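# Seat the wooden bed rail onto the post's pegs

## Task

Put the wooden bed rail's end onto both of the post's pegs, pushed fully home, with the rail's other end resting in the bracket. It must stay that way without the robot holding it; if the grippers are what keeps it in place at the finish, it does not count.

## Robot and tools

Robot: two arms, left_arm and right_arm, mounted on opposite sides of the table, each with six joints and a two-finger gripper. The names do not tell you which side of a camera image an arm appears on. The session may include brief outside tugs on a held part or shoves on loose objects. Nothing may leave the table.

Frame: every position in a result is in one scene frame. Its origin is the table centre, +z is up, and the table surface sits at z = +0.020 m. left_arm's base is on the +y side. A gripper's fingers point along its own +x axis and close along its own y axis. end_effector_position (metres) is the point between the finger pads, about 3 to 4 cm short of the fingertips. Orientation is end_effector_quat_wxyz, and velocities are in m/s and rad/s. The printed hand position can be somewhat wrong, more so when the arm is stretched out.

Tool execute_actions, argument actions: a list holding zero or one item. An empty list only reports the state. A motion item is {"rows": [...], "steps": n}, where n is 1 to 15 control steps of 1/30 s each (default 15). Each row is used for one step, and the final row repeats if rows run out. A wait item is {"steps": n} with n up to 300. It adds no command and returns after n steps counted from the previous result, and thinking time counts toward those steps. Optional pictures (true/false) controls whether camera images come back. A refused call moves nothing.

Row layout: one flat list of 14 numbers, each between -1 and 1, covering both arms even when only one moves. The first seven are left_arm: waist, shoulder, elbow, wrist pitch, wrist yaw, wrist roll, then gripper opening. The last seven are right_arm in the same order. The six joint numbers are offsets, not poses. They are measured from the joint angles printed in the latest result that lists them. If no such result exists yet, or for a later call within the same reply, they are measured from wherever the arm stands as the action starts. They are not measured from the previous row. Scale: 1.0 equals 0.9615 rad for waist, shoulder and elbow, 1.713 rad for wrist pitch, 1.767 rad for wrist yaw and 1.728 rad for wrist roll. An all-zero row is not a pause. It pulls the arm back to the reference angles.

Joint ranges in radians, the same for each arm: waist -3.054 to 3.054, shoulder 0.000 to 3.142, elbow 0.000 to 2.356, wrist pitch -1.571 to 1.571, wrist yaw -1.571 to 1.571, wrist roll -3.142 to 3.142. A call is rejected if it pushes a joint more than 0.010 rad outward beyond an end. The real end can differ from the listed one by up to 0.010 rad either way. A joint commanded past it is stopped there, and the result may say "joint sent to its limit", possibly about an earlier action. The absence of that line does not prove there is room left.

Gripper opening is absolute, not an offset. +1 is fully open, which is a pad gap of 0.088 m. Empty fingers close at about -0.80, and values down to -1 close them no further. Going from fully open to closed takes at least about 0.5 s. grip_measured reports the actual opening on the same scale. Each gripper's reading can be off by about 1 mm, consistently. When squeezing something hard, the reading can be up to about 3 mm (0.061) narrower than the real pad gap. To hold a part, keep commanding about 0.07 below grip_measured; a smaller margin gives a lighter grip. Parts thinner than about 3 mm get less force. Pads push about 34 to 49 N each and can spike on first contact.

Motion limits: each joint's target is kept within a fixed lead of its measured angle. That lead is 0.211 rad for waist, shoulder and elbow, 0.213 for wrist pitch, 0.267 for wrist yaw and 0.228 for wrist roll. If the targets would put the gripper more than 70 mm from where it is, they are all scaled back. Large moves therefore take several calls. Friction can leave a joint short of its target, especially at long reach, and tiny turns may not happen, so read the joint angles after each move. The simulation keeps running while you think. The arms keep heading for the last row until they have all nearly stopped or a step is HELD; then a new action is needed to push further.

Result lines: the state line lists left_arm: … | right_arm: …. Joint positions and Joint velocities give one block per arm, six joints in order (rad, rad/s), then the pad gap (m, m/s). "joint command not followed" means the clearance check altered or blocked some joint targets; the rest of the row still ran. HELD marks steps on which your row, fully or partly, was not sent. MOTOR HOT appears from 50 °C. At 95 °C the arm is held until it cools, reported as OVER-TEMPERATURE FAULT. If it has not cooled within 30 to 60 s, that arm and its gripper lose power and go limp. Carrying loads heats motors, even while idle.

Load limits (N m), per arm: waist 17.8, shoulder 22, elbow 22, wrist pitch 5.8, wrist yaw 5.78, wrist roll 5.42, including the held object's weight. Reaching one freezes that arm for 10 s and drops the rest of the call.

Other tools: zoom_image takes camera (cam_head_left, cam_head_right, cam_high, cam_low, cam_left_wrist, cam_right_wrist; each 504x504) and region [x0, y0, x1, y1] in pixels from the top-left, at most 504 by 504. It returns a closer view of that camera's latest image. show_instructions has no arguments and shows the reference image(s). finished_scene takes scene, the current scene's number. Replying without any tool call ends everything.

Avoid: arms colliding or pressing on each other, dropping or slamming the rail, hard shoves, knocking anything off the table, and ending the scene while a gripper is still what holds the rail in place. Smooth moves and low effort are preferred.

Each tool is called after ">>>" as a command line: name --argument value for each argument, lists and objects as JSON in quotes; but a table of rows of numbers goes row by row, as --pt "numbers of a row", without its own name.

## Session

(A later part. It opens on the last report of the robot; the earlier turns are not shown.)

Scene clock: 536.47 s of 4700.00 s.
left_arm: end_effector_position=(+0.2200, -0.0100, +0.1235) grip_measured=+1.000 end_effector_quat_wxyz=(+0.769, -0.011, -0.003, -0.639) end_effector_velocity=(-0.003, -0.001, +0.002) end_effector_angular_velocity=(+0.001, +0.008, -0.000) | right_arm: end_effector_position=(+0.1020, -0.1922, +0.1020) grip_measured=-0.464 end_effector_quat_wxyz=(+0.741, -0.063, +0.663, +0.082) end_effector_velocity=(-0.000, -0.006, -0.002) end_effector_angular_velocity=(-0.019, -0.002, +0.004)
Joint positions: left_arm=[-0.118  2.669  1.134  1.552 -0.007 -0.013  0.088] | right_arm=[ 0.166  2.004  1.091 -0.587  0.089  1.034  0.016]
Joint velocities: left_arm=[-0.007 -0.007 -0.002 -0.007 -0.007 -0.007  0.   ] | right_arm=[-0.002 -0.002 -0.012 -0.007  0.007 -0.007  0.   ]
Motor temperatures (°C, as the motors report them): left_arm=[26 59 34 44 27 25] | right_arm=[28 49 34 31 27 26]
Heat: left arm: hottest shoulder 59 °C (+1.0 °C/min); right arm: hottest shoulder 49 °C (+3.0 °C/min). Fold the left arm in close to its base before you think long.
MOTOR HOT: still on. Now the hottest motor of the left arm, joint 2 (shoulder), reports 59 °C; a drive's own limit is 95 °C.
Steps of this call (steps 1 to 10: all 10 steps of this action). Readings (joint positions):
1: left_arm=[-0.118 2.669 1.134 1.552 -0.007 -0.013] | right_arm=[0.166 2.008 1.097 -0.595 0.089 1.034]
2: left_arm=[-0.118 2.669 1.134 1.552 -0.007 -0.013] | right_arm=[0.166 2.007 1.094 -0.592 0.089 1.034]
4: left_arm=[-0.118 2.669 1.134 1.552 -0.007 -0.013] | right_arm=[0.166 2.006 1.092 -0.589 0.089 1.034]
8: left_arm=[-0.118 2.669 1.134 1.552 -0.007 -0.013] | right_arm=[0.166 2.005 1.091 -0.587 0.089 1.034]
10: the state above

Sum 1.50. Push.

>>> execute_actions --actions '[{"rows":[[0,0,0,0,0,0,1,-0.03,0,0,0,0.01,-0.004,-0.8]],"steps":15}]'

>>> zoom_image --camera "cam_left_wrist" --region '[250, 170, 390, 310]'

Scene clock: 538.97 s of 4700.00 s.
left_arm: end_effector_position=(+0.2200, -0.0100, +0.1235) grip_measured=+1.000 end_effector_quat_wxyz=(+0.769, -0.011, -0.003, -0.639) end_effector_velocity=(-0.000, +0.000, -0.001) end_effector_angular_velocity=(+0.003, +0.023, +0.004) | right_arm: end_effector_position=(+0.1024, -0.1924, +0.1018) grip_measured=-0.464 end_effector_quat_wxyz=(+0.740, -0.062, +0.665, +0.082) end_effector_velocity=(-0.002, -0.004, -0.001) end_effector_angular_velocity=(-0.011, +0.010, +0.020)
Joint positions: left_arm=[-0.118  2.669  1.134  1.552 -0.007 -0.013  0.088] | right_arm=[ 0.163  2.004  1.09  -0.586  0.084  1.033  0.016]
Joint velocities: left_arm=[-0.002 -0.002 -0.002 -0.007 -0.007 -0.022  0.   ] | right_arm=[-0.002 -0.002 -0.007 -0.007 -0.007 -0.022 -0.   ]
Motor temperatures (°C, as the motors report them): left_arm=[26 59 34 44 27 25] | right_arm=[28 50 34 31 27 26]
Heat: left arm: hottest shoulder 59 °C (+1.0 °C/min); right arm: hottest shoulder 50 °C (+4.0 °C/min). Fold the left arm in close to its base before you think long. Fold the right arm in close to its base before you think long.
MOTOR HOT: a motor of the right arm reached 50 °C. Now the hottest motor of the right arm, joint 2 (shoulder), reports 50 °C. The temperature limit of the motors' drives, at which the controller stops that arm, is 95 °C. To cool a motor, set the load down, stop pushing, or move to a pose that needs little force.
MOTOR HOT: still on. Now the hottest motor of the left arm, joint 2 (shoulder), reports 59 °C; a drive's own limit is 95 °C.
Steps of this call (steps 1 to 15: the robot went on to your last target; steps 16 to 60: nothing new was sent; steps 61 to 75: all 15 steps of this action). Readings (joint positions):
61: left_arm=[-0.118 2.669 1.134 1.552 -0.007 -0.013] | right_arm=[0.164 2.004 1.090 -0.586 0.087 1.034]
62: left_arm=[-0.118 2.669 1.134 1.552 -0.007 -0.013] | right_arm=[0.163 2.004 1.090 -0.586 0.085 1.034]
64: left_arm=[-0.118 2.669 1.134 1.552 -0.007 -0.013] | right_arm=[0.163 2.004 1.090 -0.586 0.084 1.033]
68: left_arm=[-0.118 2.669 1.134 1.552 -0.007 -0.013] | right_arm=[0.163 2.004 1.090 -0.586 0.084 1.033]
75: the state above

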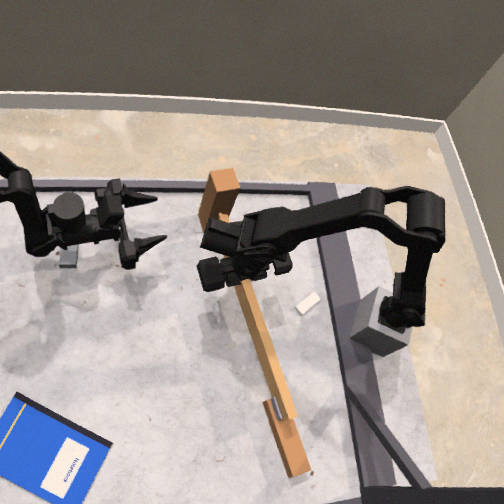

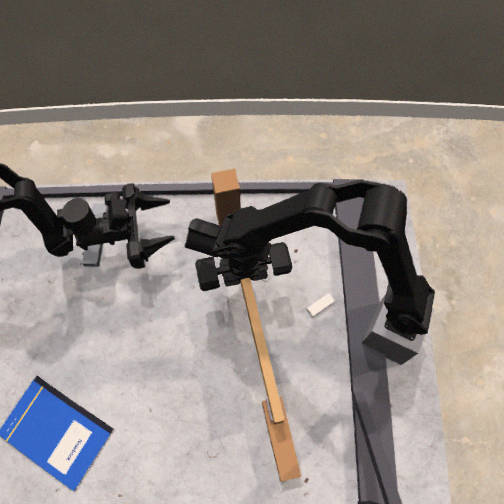

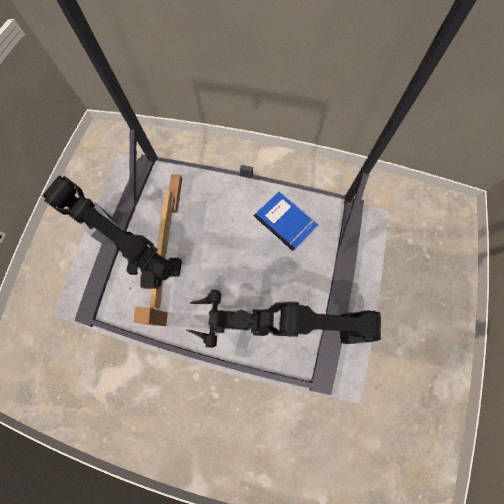

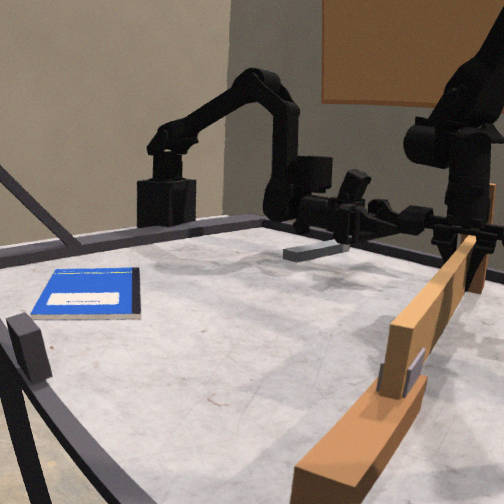

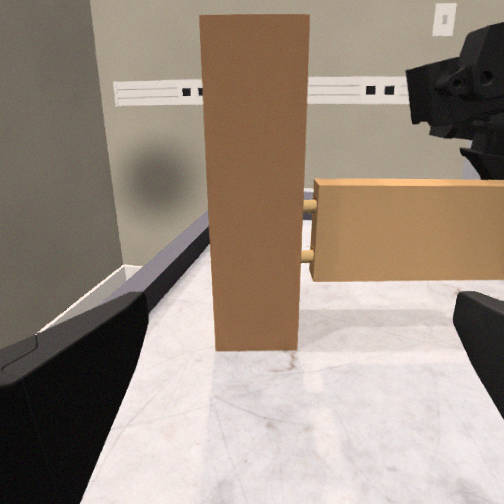

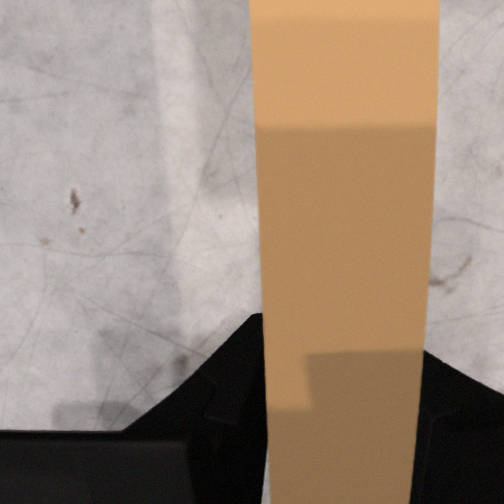

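Region (250, 170, 390, 310) of cam_left_wrist's 504x504 image, scaled by 3.600, with more detail than that image has.

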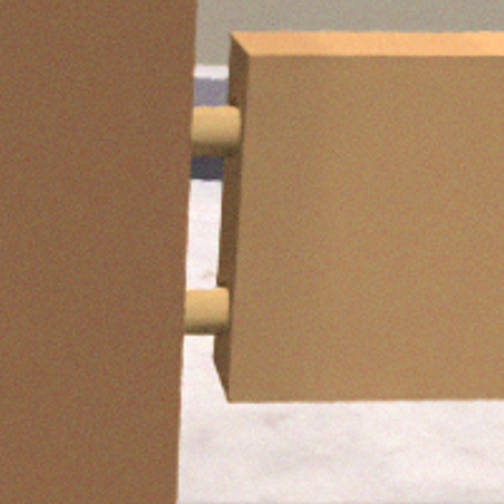

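>>> execute_actions --actions '[{"rows":[[0,0,0,0,0,0,1,-0.004,0.012,0,0,0,0,-0.8],[0,0,0,0,0,0,1,-0.004,0.012,0,0,0,0,-0.8],[0,0,0,0,0,0,1,-0.004,0.012,0,0,0,0,-0.8],[0,0,0,0,0,0,1,-0.004,0.012,0,0,0,0,-0.8],[0,0,0,0,0,0,1,-0.004,0.012,0,0,0,0,-0.8],[0,0,0,0,0,0,1,-0.004,0.012,0,0,0,0,-0.8],[0,0,0,0,0,0,1,-0.004,0.012,0,0,0,0,-0.8],[0,0,0,0,0,0,1,-0.004,0.012,0,0,0,0,-0.8],[0,0,0,0,0,0,1,-0.004,0.012,0,0,0,0,-0.8],[0,0,0,0,0,0,1,-0.004,0.012,0,0,0,0,-0.8],[0,0,0,0,0,0,1,-0.025,0.004,0,0,0.008,-0.003,-0.8]],"steps":15}]' --pictures false

>>> execute_actions --actions '[{"rows":[[0,0,0,0,0,0,1,-0.004,0.012,0,0,0,0,-0.8],[0,0,0,0,0,0,1,-0.004,0.012,0,0,0,0,-0.8],[0,0,0,0,0,0,1,-0.004,0.012,0,0,0,0,-0.8],[0,0,0,0,0,0,1,-0.004,0.012,0,0,0,0,-0.8],[0,0,0,0,0,0,1,-0.004,0.012,0,0,0,0,-0.8],[0,0,0,0,0,0,1,-0.004,0.012,0,0,0,0,-0.8],[0,0,0,0,0,0,1,-0.004,0.012,0,0,0,0,-0.8],[0,0,0,0,0,0,1,-0.004,0.012,0,0,0,0,-0.8],[0,0,0,0,0,0,1,-0.004,0.012,0,0,0,0,-0.8],[0,0,0,0,0,0,1,-0.004,0.012,0,0,0,0,-0.8],[0,0,0,0,0,0,1,-0.025,0.004,0,0,0.008,-0.003,-0.8]],"steps":15}]' --pictures false

>>> execute_actions --actions '[{"rows":[[0,0,0,0,0,0,1,-0.004,0.012,0,0,0,0,-0.8],[0,0,0,0,0,0,1,-0.004,0.012,0,0,0,0,-0.8],[0,0,0,0,0,0,1,-0.004,0.012,0,0,0,0,-0.8],[0,0,0,0,0,0,1,-0.004,0.012,0,0,0,0,-0.8],[0,0,0,0,0,0,1,-0.004,0.012,0,0,0,0,-0.8],[0,0,0,0,0,0,1,-0.004,0.012,0,0,0,0,-0.8],[0,0,0,0,0,0,1,-0.004,0.012,0,0,0,0,-0.8],[0,0,0,0,0,0,1,-0.004,0.012,0,0,0,0,-0.8],[0,0,0,0,0,0,1,-0.004,0.012,0,0,0,0,-0.8],[0,0,0,0,0,0,1,-0.004,0.012,0,0,0,0,-0.8],[0,0,0,0,0,0,1,-0.025,0.004,0,0,0.008,-0.003,-0.8]],"steps":15}]'

>>> zoom_image --camera "cam_left_wrist" --region '[250, 170, 390, 310]'

Scene clock: 554.17 s of 4700.00 s.
left_arm: end_effector_position=(+0.2200, -0.0100, +0.1235) grip_measured=+1.000 end_effector_quat_wxyz=(+0.769, -0.011, -0.003, -0.639) end_effector_velocity=(-0.000, +0.001, +0.003) end_effector_angular_velocity=(-0.016, -0.010, +0.005) | right_arm: end_effector_position=(+0.1023, -0.1926, +0.1014) grip_measured=-0.464 end_effector_quat_wxyz=(+0.739, -0.062, +0.666, +0.082) end_effector_velocity=(+0.000, -0.004, -0.001) end_effector_angular_velocity=(-0.010, +0.011, +0.000)
Joint positions: left_arm=[-0.118  2.669  1.134  1.552 -0.007 -0.013  0.088] | right_arm=[ 0.162  2.006  1.09  -0.586  0.082  1.033  0.016]
Joint velocities: left_arm=[-0.002  0.002 -0.002  0.022 -0.007  0.007  0.   ] | right_arm=[-0.007 -0.002 -0.007 -0.007 -0.007 -0.007 -0.   ]
Motor temperatures (°C, as the motors report them): left_arm=[26 59 34 44 27 25] | right_arm=[28 49 34 31 28 26]
Heat: left arm: hottest shoulder 59 °C (+1.0 °C/min); right arm: hottest shoulder 49 °C (+1.0 °C/min). Fold the left arm in close to its base before you think long. Fold the right arm in close to its base before you think long.
MOTOR HOT: still on. Now the hottest motor of the left arm, joint 2 (shoulder), reports 59 °C; a drive's own limit is 95 °C.
MOTOR HOT: still on. Now the hottest motor of the right arm, joint 2 (shoulder), reports 49 °C; a drive's own limit is 95 °C.
Steps of this call (steps 1 to 15: the robot went on to your last target; steps 16 to 90: nothing new was sent; then 11.70 s passed at rest; steps 91 to 105: all 15 steps of this action). Readings (joint positions):
91: left_arm=[-0.118 2.669 1.134 1.552 -0.007 -0.013] | right_arm=[0.163 2.005 1.090 -0.586 0.084 1.033]
92: left_arm=[-0.118 2.669 1.134 1.552 -0.007 -0.013] | right_arm=[0.163 2.005 1.090 -0.586 0.084 1.033]
94: left_arm=[-0.118 2.669 1.134 1.552 -0.007 -0.013] | right_arm=[0.163 2.006 1.090 -0.586 0.084 1.033]
98: left_arm=[-0.118 2.669 1.134 1.552 -0.007 -0.013] | right_arm=[0.164 2.006 1.090 -0.586 0.084 1.033]
105: the state above

Scene clock: 554.67 s of 4700.00 s.
left_arm: end_effector_position=(+0.2200, -0.0100, +0.1235) grip_measured=+1.000 end_effector_quat_wxyz=(+0.769, -0.011, -0.003, -0.639) end_effector_velocity=(-0.001, +0.002, -0.008) end_effector_angular_velocity=(+0.030, +0.013, +0.005) | right_arm: end_effector_position=(+0.1023, -0.1926, +0.1013) grip_measured=-0.464 end_effector_quat_wxyz=(+0.739, -0.062, +0.666, +0.082) end_effector_velocity=(-0.003, -0.001, -0.000) end_effector_angular_velocity=(+0.001, +0.023, -0.008)
Joint positions: left_arm=[-0.118  2.669  1.134  1.552 -0.007 -0.013  0.088] | right_arm=[ 0.161  2.006  1.09  -0.586  0.081  1.032  0.016]
Joint velocities: left_arm=[-0.002  0.002 -0.007 -0.022 -0.007 -0.007  0.   ] | right_arm=[-0.002 -0.002 -0.002 -0.007 -0.022  0.007 -0.   ]
Motor temperatures (°C, as the motors report them): left_arm=[26 59 34 44 27 25] | right_arm=[28 49 34 31 28 26]
Heat: left arm: hottest shoulder 59 °C (+1.0 °C/min); right arm: hottest shoulder 49 °C (+1.0 °C/min). Fold the left arm in close to its base before you think long. Fold the right arm in close to its base before you think long.
MOTOR HOT: still on. Now the hottest motor of the left arm, joint 2 (shoulder), reports 59 °C; a drive's own limit is 95 °C.
MOTOR HOT: still on. Now the hottest motor of the right arm, joint 2 (shoulder), reports 49 °C; a drive's own limit is 95 °C.
Steps of this call (steps 1 to 15: all 15 steps of this action). Readings (joint positions):
1: left_arm=[-0.118 2.669 1.134 1.552 -0.007 -0.013] | right_arm=[0.162 2.006 1.090 -0.586 0.082 1.033]
2: left_arm=[-0.118 2.669 1.134 1.552 -0.007 -0.013] | right_arm=[0.162 2.006 1.090 -0.586 0.082 1.033]
4: left_arm=[-0.118 2.669 1.134 1.552 -0.007 -0.013] | right_arm=[0.162 2.006 1.090 -0.586 0.082 1.033]
8: left_arm=[-0.118 2.669 1.134 1.552 -0.007 -0.013] | right_arm=[0.162 2.006 1.090 -0.586 0.082 1.033]
15: the state above

Scene clock: 555.17 s of 4700.00 s.
left_arm: end_effector_position=(+0.2200, -0.0100, +0.1235) grip_measured=+1.000 end_effector_quat_wxyz=(+0.769, -0.011, -0.003, -0.639) end_effector_velocity=(-0.000, +0.000, -0.001) end_effector_angular_velocity=(+0.006, +0.009, +0.005) | right_arm: end_effector_position=(+0.1024, -0.1929, +0.1008) grip_measured=-0.464 end_effector_quat_wxyz=(+0.738, -0.062, +0.667, +0.081) end_effector_velocity=(-0.001, -0.002, -0.000) end_effector_angular_velocity=(-0.002, +0.022, +0.016)
Joint positions: left_arm=[-0.118  2.669  1.134  1.552 -0.007 -0.013  0.088] | right_arm=[ 0.16   2.008  1.09  -0.586  0.079  1.032  0.016]
Joint velocities: left_arm=[-0.002 -0.002 -0.002 -0.007 -0.007 -0.007  0.   ] | right_arm=[-0.007 -0.002 -0.002 -0.007 -0.022 -0.022  0.   ]
Motor temperatures (°C, as the motors report them): left_arm=[26 59 34 44 27 25] | right_arm=[28 49 34 31 28 26]
Heat: left arm: hottest shoulder 59 °C (+1.0 °C/min); right arm: hottest shoulder 49 °C (+1.0 °C/min). Fold the left arm in close to its base before you think long. Fold the right arm in close to its base before you think long.
MOTOR HOT: still on. Now the hottest motor of the left arm, joint 2 (shoulder), reports 59 °C; a drive's own limit is 95 °C.
MOTOR HOT: still on. Now the hottest motor of the right arm, joint 2 (shoulder), reports 49 °C; a drive's own limit is 95 °C.
Steps of this call (steps 1 to 15: all 15 steps of this action). Readings (joint positions):
1: left_arm=[-0.118 2.669 1.134 1.552 -0.007 -0.013] | right_arm=[0.162 2.006 1.090 -0.586 0.081 1.032]
2: left_arm=[-0.118 2.669 1.134 1.552 -0.007 -0.013] | right_arm=[0.162 2.006 1.090 -0.586 0.081 1.032]
4: left_arm=[-0.118 2.669 1.134 1.552 -0.007 -0.013] | right_arm=[0.162 2.006 1.090 -0.586 0.081 1.032]
8: left_arm=[-0.118 2.669 1.134 1.552 -0.007 -0.013] | right_arm=[0.162 2.007 1.090 -0.586 0.081 1.032]
15: the state above

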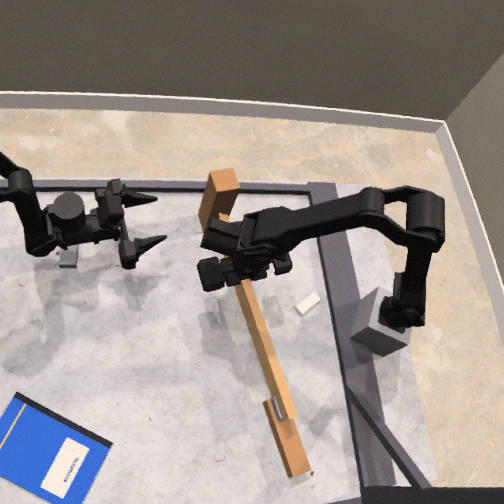

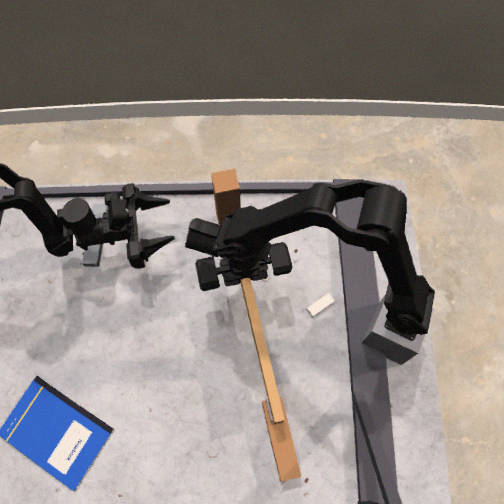

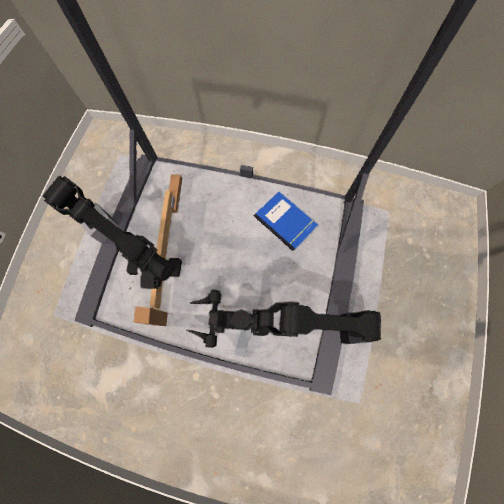

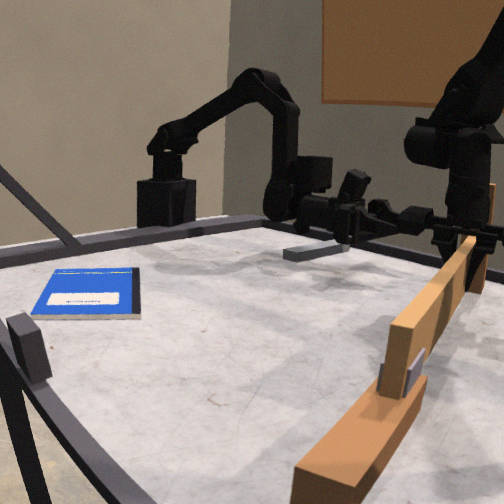

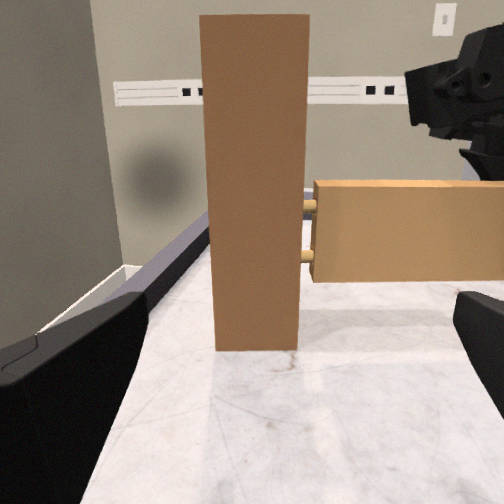

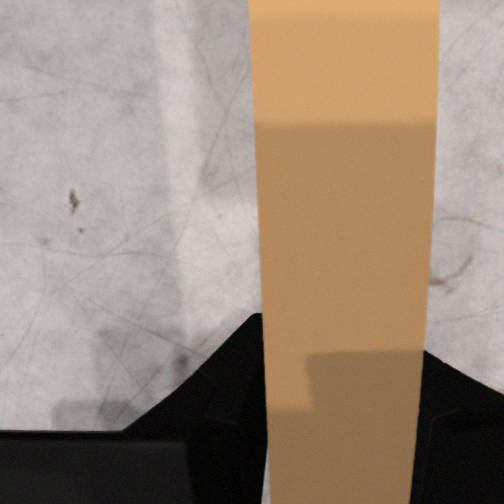

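Region (250, 170, 390, 310) of cam_left_wrist's 504x504 image, scaled by 3.600, with more detail than that image has.

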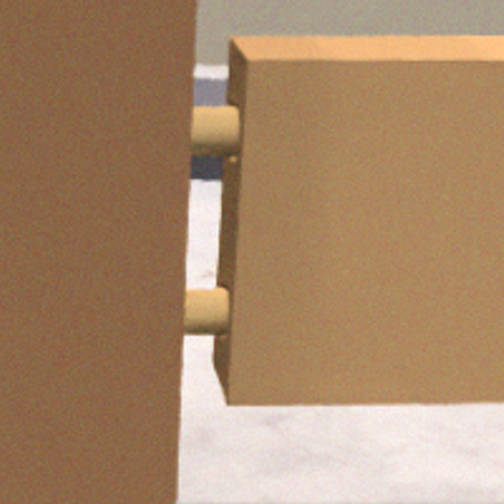

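>>> execute_actions --actions '[{"rows":[[0,0,0,0,0,0,1,-0.002,0,0.024,0,0,0,-0.8],[0,0,0,0,0,0,1,-0.002,0,0.024,0,0,0,-0.8],[0,0,0,0,0,0,1,-0.002,0,0.024,0,0,0,-0.8],[0,0,0,0,0,0,1,-0.002,0,0.024,0,0,0,-0.8],[0,0,0,0,0,0,1,-0.002,0,0.024,0,0,0,-0.8],[0,0,0,0,0,0,1,-0.002,0,0.024,0,0,0,-0.8],[0,0,0,0,0,0,1,-0.002,0,0.024,0,0,0,-0.8],[0,0,0,0,0,0,1,-0.002,0,0.024,0,0,0,-0.8],[0,0,0,0,0,0,1,-0.002,0,0.024,0,0,0,-0.8],[0,0,0,0,0,0,1,-0.025,0,0.008,0,0.008,-0.003,-0.8]],"steps":15}]'

>>> zoom_image --camera "cam_left_wrist" --region '[250, 170, 390, 310]'

Scene clock: 559.93 s of 4700.00 s.
left_arm: end_effector_position=(+0.2200, -0.0100, +0.1235) grip_measured=+1.000 end_effector_quat_wxyz=(+0.769, -0.011, -0.003, -0.639) end_effector_velocity=(-0.000, +0.000, +0.002) end_effector_angular_velocity=(-0.011, +0.020, +0.004) | right_arm: end_effector_position=(+0.1025, -0.1925, +0.1011) grip_measured=-0.464 end_effector_quat_wxyz=(+0.738, -0.062, +0.667, +0.082) end_effector_velocity=(-0.001, -0.002, +0.000) end_effector_angular_velocity=(-0.005, +0.009, +0.005)
Joint positions: left_arm=[-0.118  2.669  1.134  1.552 -0.007 -0.013  0.088] | right_arm=[ 0.16   2.008  1.092 -0.587  0.078  1.032  0.016]
Joint velocities: left_arm=[-0.002 -0.002 -0.002  0.007 -0.007 -0.022  0.   ] | right_arm=[-0.002 -0.002 -0.002 -0.007 -0.007 -0.007 -0.   ]
Motor temperatures (°C, as the motors report them): left_arm=[26 60 34 44 27 25] | right_arm=[28 49 34 31 28 26]
Heat: left arm: hottest shoulder 60 °C (+2.0 °C/min); right arm: hottest shoulder 49 °C (+1.0 °C/min). Fold the left arm in close to its base before you think long. Fold the right arm in close to its base before you think long.
MOTOR HOT: still on. Now the hottest motor of the left arm, joint 2 (shoulder), reports 60 °C; a drive's own limit is 95 °C.
MOTOR HOT: still on. Now the hottest motor of the right arm, joint 2 (shoulder), reports 49 °C; a drive's own limit is 95 °C.
Steps of this call (steps 1 to 15: the robot went on to your last target; steps 16 to 90: nothing new was sent; then 1.27 s passed at rest; steps 91 to 105: all 15 steps of this action). Readings (joint positions):
91: left_arm=[-0.118 2.669 1.134 1.552 -0.007 -0.013] | right_arm=[0.160 2.008 1.091 -0.586 0.079 1.032]
92: left_arm=[-0.118 2.669 1.134 1.552 -0.007 -0.013] | right_arm=[0.161 2.008 1.091 -0.586 0.079 1.032]
94: left_arm=[-0.118 2.669 1.134 1.552 -0.007 -0.013] | right_arm=[0.161 2.008 1.091 -0.587 0.079 1.032]
98: left_arm=[-0.118 2.669 1.134 1.552 -0.007 -0.013] | right_arm=[0.161 2.008 1.092 -0.587 0.079 1.032]
105: the state above

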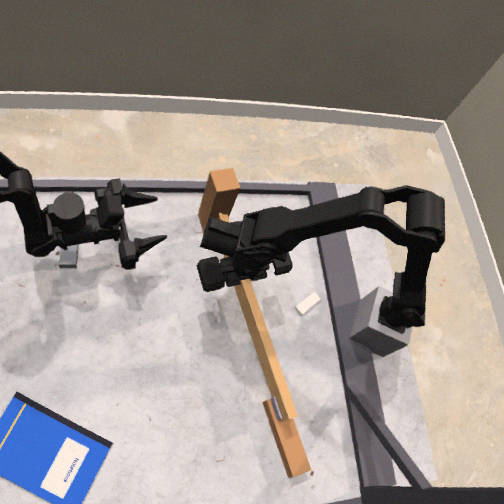

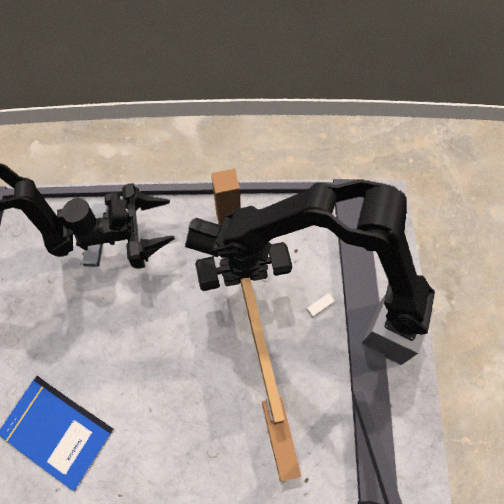

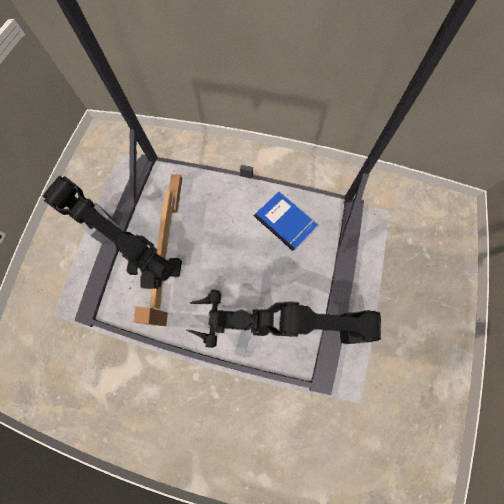

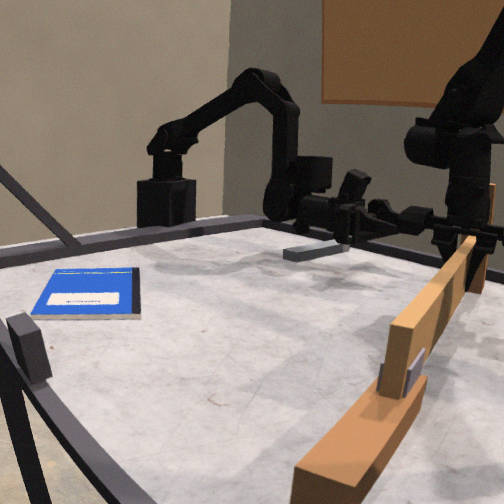

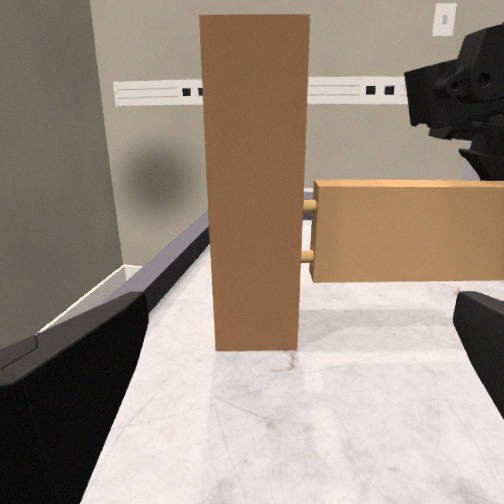

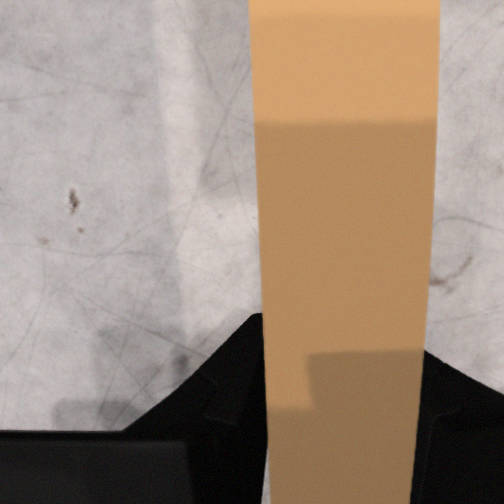

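Region (250, 170, 390, 310) of cam_left_wrist's 504x504 image, scaled by 3.600, with more detail than that image has.

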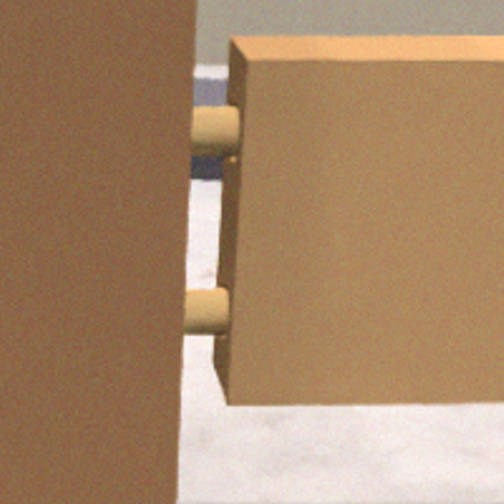

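Repeat twice.

>>> execute_actions --actions '[{"rows":[[0,0,0,0,0,0,1,-0.002,0,0.024,0,0,0,-0.8],[0,0,0,0,0,0,1,-0.002,0,0.024,0,0,0,-0.8],[0,0,0,0,0,0,1,-0.002,0,0.024,0,0,0,-0.8],[0,0,0,0,0,0,1,-0.002,0,0.024,0,0,0,-0.8],[0,0,0,0,0,0,1,-0.002,0,0.024,0,0,0,-0.8],[0,0,0,0,0,0,1,-0.002,0,0.024,0,0,0,-0.8],[0,0,0,0,0,0,1,-0.002,0,0.024,0,0,0,-0.8],[0,0,0,0,0,0,1,-0.002,0,0.024,0,0,0,-0.8],[0,0,0,0,0,0,1,-0.002,0,0.024,0,0,0,-0.8],[0,0,0,0,0,0,1,-0.025,0,0.008,0,0.008,-0.003,-0.8]],"steps":15}]' --pictures false

>>> execute_actions --actions '[{"rows":[[0,0,0,0,0,0,1,-0.002,0,0.024,0,0,0,-0.8],[0,0,0,0,0,0,1,-0.002,0,0.024,0,0,0,-0.8],[0,0,0,0,0,0,1,-0.002,0,0.024,0,0,0,-0.8],[0,0,0,0,0,0,1,-0.002,0,0.024,0,0,0,-0.8],[0,0,0,0,0,0,1,-0.002,0,0.024,0,0,0,-0.8],[0,0,0,0,0,0,1,-0.002,0,0.024,0,0,0,-0.8],[0,0,0,0,0,0,1,-0.002,0,0.024,0,0,0,-0.8],[0,0,0,0,0,0,1,-0.002,0,0.024,0,0,0,-0.8],[0,0,0,0,0,0,1,-0.002,0,0.024,0,0,0,-0.8],[0,0,0,0,0,0,1,-0.025,0,0.008,0,0.008,-0.003,-0.8]],"steps":15}]'

>>> zoom_image --camera "cam_left_wrist" --region '[250, 170, 390, 310]'

Scene clock: 569.27 s of 4700.00 s.
left_arm: end_effector_position=(+0.2200, -0.0100, +0.1235) grip_measured=+1.000 end_effector_quat_wxyz=(+0.769, -0.011, -0.003, -0.639) end_effector_velocity=(-0.000, -0.001, +0.004) end_effector_angular_velocity=(-0.016, +0.020, +0.004) | right_arm: end_effector_position=(+0.1026, -0.1924, +0.1012) grip_measured=-0.464 end_effector_quat_wxyz=(+0.737, -0.062, +0.668, +0.082) end_effector_velocity=(+0.001, -0.003, +0.000) end_effector_angular_velocity=(-0.011, -0.005, +0.019)
Joint positions: left_arm=[-0.118  2.669  1.134  1.552 -0.007 -0.013  0.088] | right_arm=[ 0.159  2.008  1.093 -0.588  0.077  1.031  0.016]
Joint velocities: left_arm=[-0.002 -0.002  0.002  0.007 -0.007 -0.022  0.   ] | right_arm=[-0.002 -0.002 -0.002 -0.007  0.007 -0.022 -0.   ]
Motor temperatures (°C, as the motors report them): left_arm=[26 60 34 44 27 25] | right_arm=[28 48 34 31 28 26]
Heat: left arm: hottest shoulder 60 °C (+1.0 °C/min); right arm: hottest shoulder 48 °C (+0.0 °C/min). Fold the left arm in close to its base before you think long. Fold the right arm in close to its base before you think long.
MOTOR HOT: still on. Now the hottest motor of the left arm, joint 2 (shoulder), reports 60 °C; a drive's own limit is 95 °C.
MOTOR HOT: still on. Now the hottest motor of the right arm, joint 2 (shoulder), reports 48 °C; a drive's own limit is 95 °C.
Steps of this call (steps 1 to 15: the robot went on to your last target; steps 16 to 90: nothing new was sent; then 5.83 s passed at rest; steps 91 to 105: all 15 steps of this action). Readings (joint positions):
91: left_arm=[-0.118 2.669 1.134 1.552 -0.007 -0.013] | right_arm=[0.160 2.008 1.092 -0.587 0.078 1.031]
92: left_arm=[-0.118 2.669 1.134 1.552 -0.007 -0.013] | right_arm=[0.160 2.008 1.092 -0.587 0.079 1.031]
94: left_arm=[-0.118 2.669 1.134 1.552 -0.007 -0.013] | right_arm=[0.160 2.008 1.092 -0.588 0.079 1.031]
98: left_arm=[-0.118 2.669 1.134 1.552 -0.007 -0.013] | right_arm=[0.160 2.008 1.093 -0.588 0.079 1.031]
105: the state above

Scene clock: 569.77 s of 4700.00 s.
left_arm: end_effector_position=(+0.2200, -0.0100, +0.1235) grip_measured=+1.000 end_effector_quat_wxyz=(+0.769, -0.011, -0.003, -0.639) end_effector_velocity=(-0.002, -0.000, +0.002) end_effector_angular_velocity=(-0.009, +0.006, -0.010) | right_arm: end_effector_position=(+0.1027, -0.1923, +0.1014) grip_measured=-0.464 end_effector_quat_wxyz=(+0.737, -0.061, +0.668, +0.082) end_effector_velocity=(+0.001, -0.003, +0.000) end_effector_angular_velocity=(-0.004, +0.010, -0.014)
Joint positions: left_arm=[-0.118  2.669  1.134  1.552 -0.007 -0.013  0.088] | right_arm=[ 0.159  2.008  1.093 -0.589  0.077  1.031  0.016]
Joint velocities: left_arm=[-0.002 -0.002 -0.002  0.007  0.007 -0.007  0.   ] | right_arm=[-0.007 -0.002 -0.002 -0.007 -0.007  0.007  0.   ]
Motor temperatures (°C, as the motors report them): left_arm=[26 60 33 44 27 25] | right_arm=[28 48 34 31 28 26]
Heat: left arm: hottest shoulder 60 °C (+1.0 °C/min); right arm: hottest shoulder 48 °C (+0.0 °C/min). Fold the left arm in close to its base before you think long. Fold the right arm in close to its base before you think long.
MOTOR HOT: still on. Now the hottest motor of the left arm, joint 2 (shoulder), reports 60 °C; a drive's own limit is 95 °C.
MOTOR HOT: still on. Now the hottest motor of the right arm, joint 2 (shoulder), reports 48 °C; a drive's own limit is 95 °C.
Steps of this call (steps 1 to 15: all 15 steps of this action). Readings (joint positions):
1: left_arm=[-0.118 2.669 1.134 1.552 -0.007 -0.013] | right_arm=[0.160 2.008 1.093 -0.588 0.077 1.031]
2: left_arm=[-0.118 2.669 1.134 1.552 -0.007 -0.013] | right_arm=[0.160 2.008 1.093 -0.588 0.077 1.031]
4: left_arm=[-0.118 2.669 1.134 1.552 -0.007 -0.013] | right_arm=[0.160 2.008 1.093 -0.588 0.077 1.031]
8: left_arm=[-0.118 2.669 1.134 1.552 -0.007 -0.013] | right_arm=[0.160 2.008 1.093 -0.588 0.077 1.031]
15: the state above

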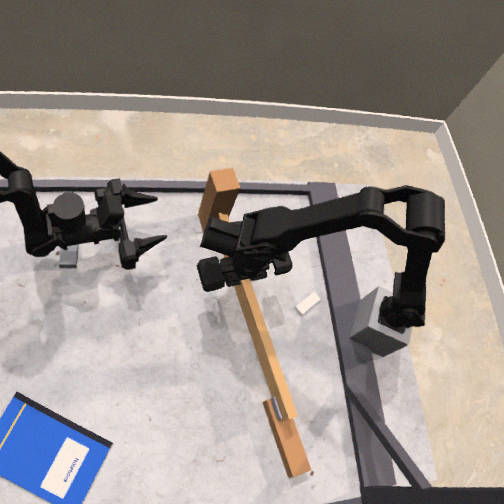

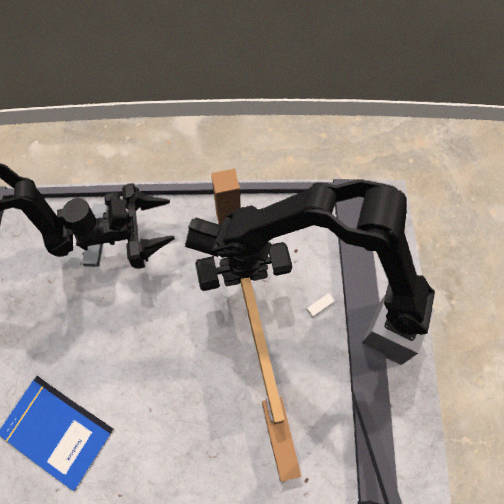

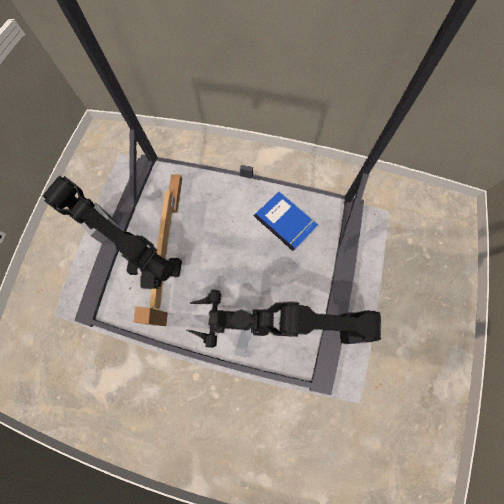

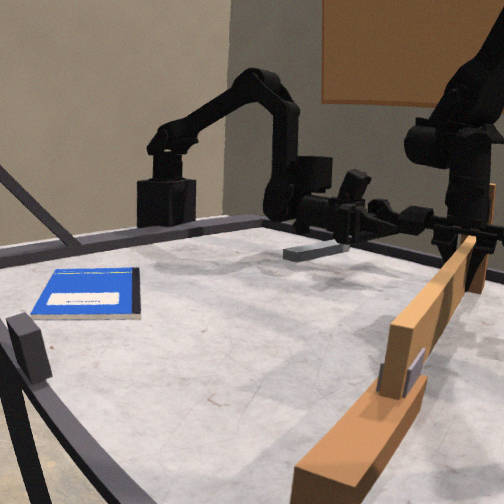

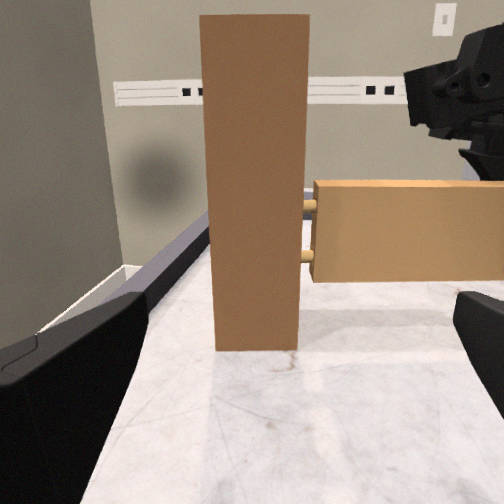

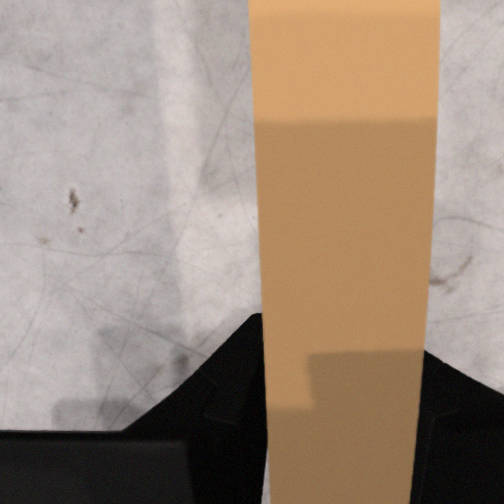

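Region (250, 170, 390, 310) of cam_left_wrist's 504x504 image, scaled by 3.600, with more detail than that image has.

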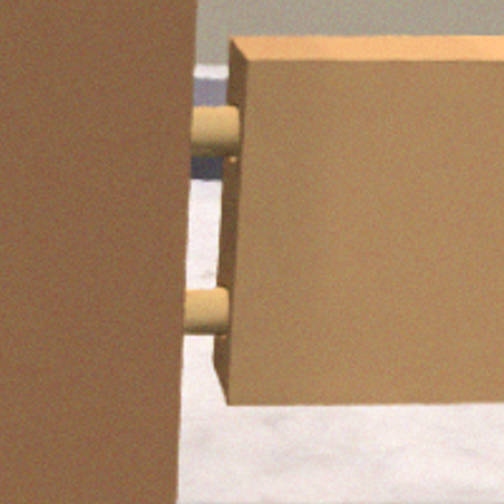

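>>> execute_actions --actions '[{"rows":[[0,0,0,0,0,0,1,0.003,0,0,0,0.004,0,-0.8]],"steps":12}]'

>>> zoom_image --camera "cam_left_wrist" --region '[250, 170, 390, 310]'

Scene clock: 572.47 s of 4700.00 s.
left_arm: end_effector_position=(+0.2200, -0.0100, +0.1235) grip_measured=+1.000 end_effector_quat_wxyz=(+0.769, -0.011, -0.003, -0.639) end_effector_velocity=(-0.003, -0.001, +0.000) end_effector_angular_velocity=(+0.001, +0.008, -0.000) | right_arm: end_effector_position=(+0.1023, -0.1922, +0.1014) grip_measured=-0.464 end_effector_quat_wxyz=(+0.738, -0.063, +0.666, +0.082) end_effector_velocity=(-0.001, -0.002, +0.000) end_effector_angular_velocity=(-0.007, +0.008, +0.020)
Joint positions: left_arm=[-0.118  2.669  1.134  1.552 -0.007 -0.013  0.088] | right_arm=[ 0.162  2.008  1.093 -0.589  0.081  1.03   0.016]
Joint velocities: left_arm=[-0.007 -0.002  0.002 -0.007 -0.007 -0.007  0.   ] | right_arm=[-0.002 -0.002 -0.002 -0.007 -0.007 -0.022 -0.   ]
Motor temperatures (°C, as the motors report them): left_arm=[26 60 33 44 27 25] | right_arm=[28 48 34 31 28 26]
Heat: left arm: hottest shoulder 60 °C (+1.0 °C/min); right arm: hottest shoulder 48 °C (+0.0 °C/min). Fold the left arm in close to its base before you think long. Fold the right arm in close to its base before you think long.
MOTOR HOT: still on. Now the hottest motor of the left arm, joint 2 (shoulder), reports 60 °C; a drive's own limit is 95 °C.
MOTOR HOT: still on. Now the hottest motor of the right arm, joint 2 (shoulder), reports 48 °C; a drive's own limit is 95 °C.
Steps of this call (steps 1 to 15: the robot went on to your last target; steps 16 to 69: nothing new was sent; steps 70 to 81: all 12 steps of this action). Readings (joint positions):
70: left_arm=[-0.118 2.669 1.134 1.552 -0.007 -0.013] | right_arm=[0.160 2.008 1.093 -0.589 0.077 1.030]
71: left_arm=[-0.118 2.669 1.134 1.552 -0.007 -0.013] | right_arm=[0.161 2.008 1.093 -0.589 0.079 1.030]
73: left_arm=[-0.118 2.669 1.134 1.552 -0.007 -0.013] | right_arm=[0.161 2.008 1.093 -0.589 0.081 1.030]
77: left_arm=[-0.118 2.669 1.134 1.552 -0.007 -0.013] | right_arm=[0.162 2.008 1.093 -0.589 0.081 1.030]
81: the state above

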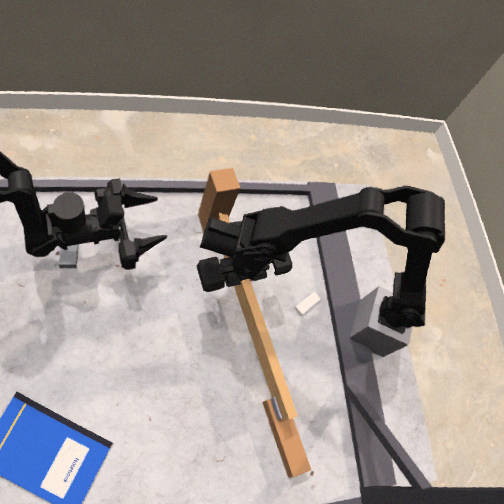

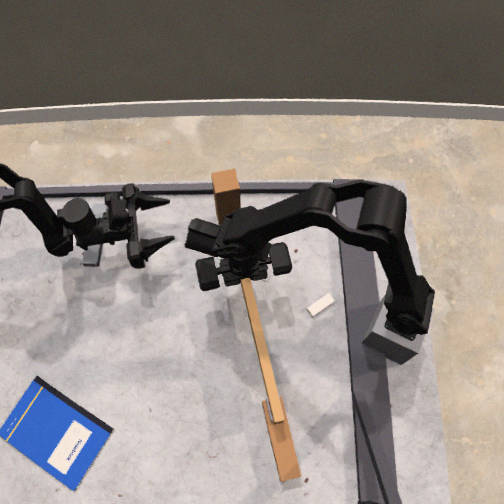

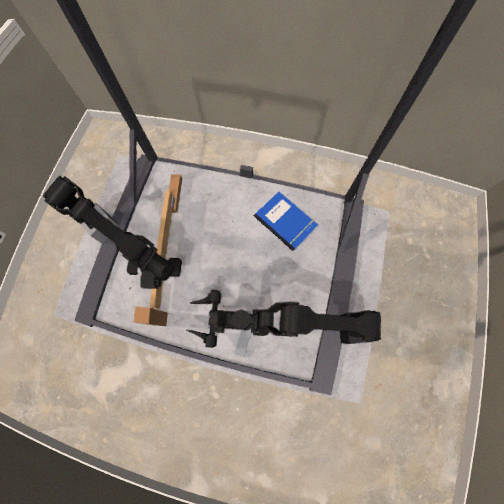

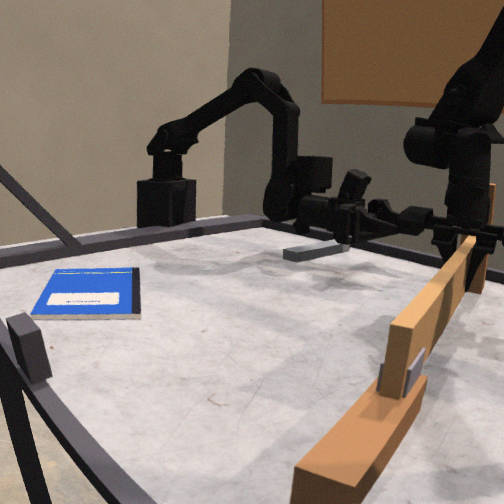

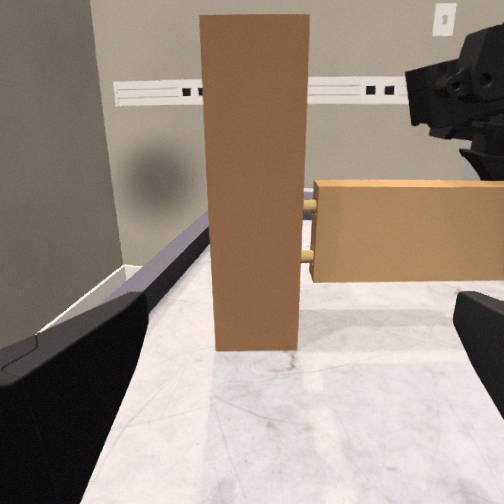

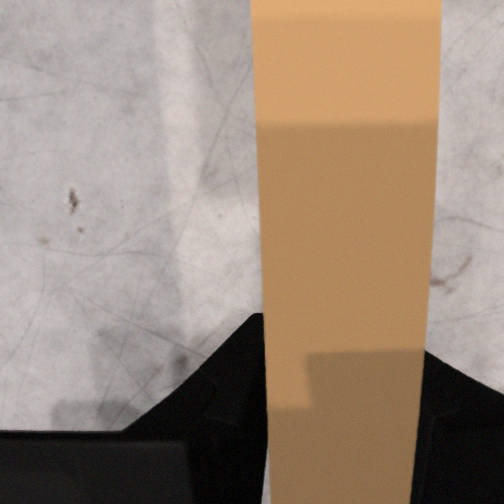

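Region (250, 170, 390, 310) of cam_left_wrist's 504x504 image, scaled by 3.600, with more detail than that image has.

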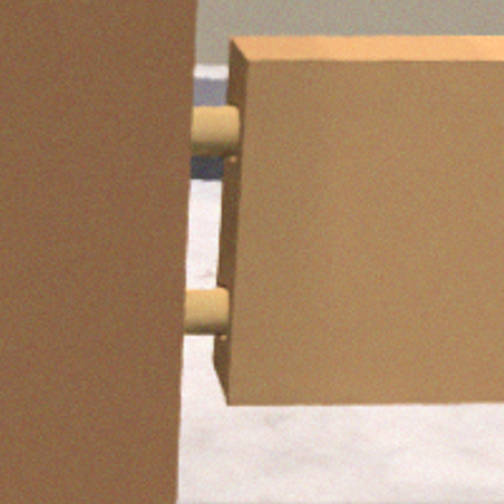

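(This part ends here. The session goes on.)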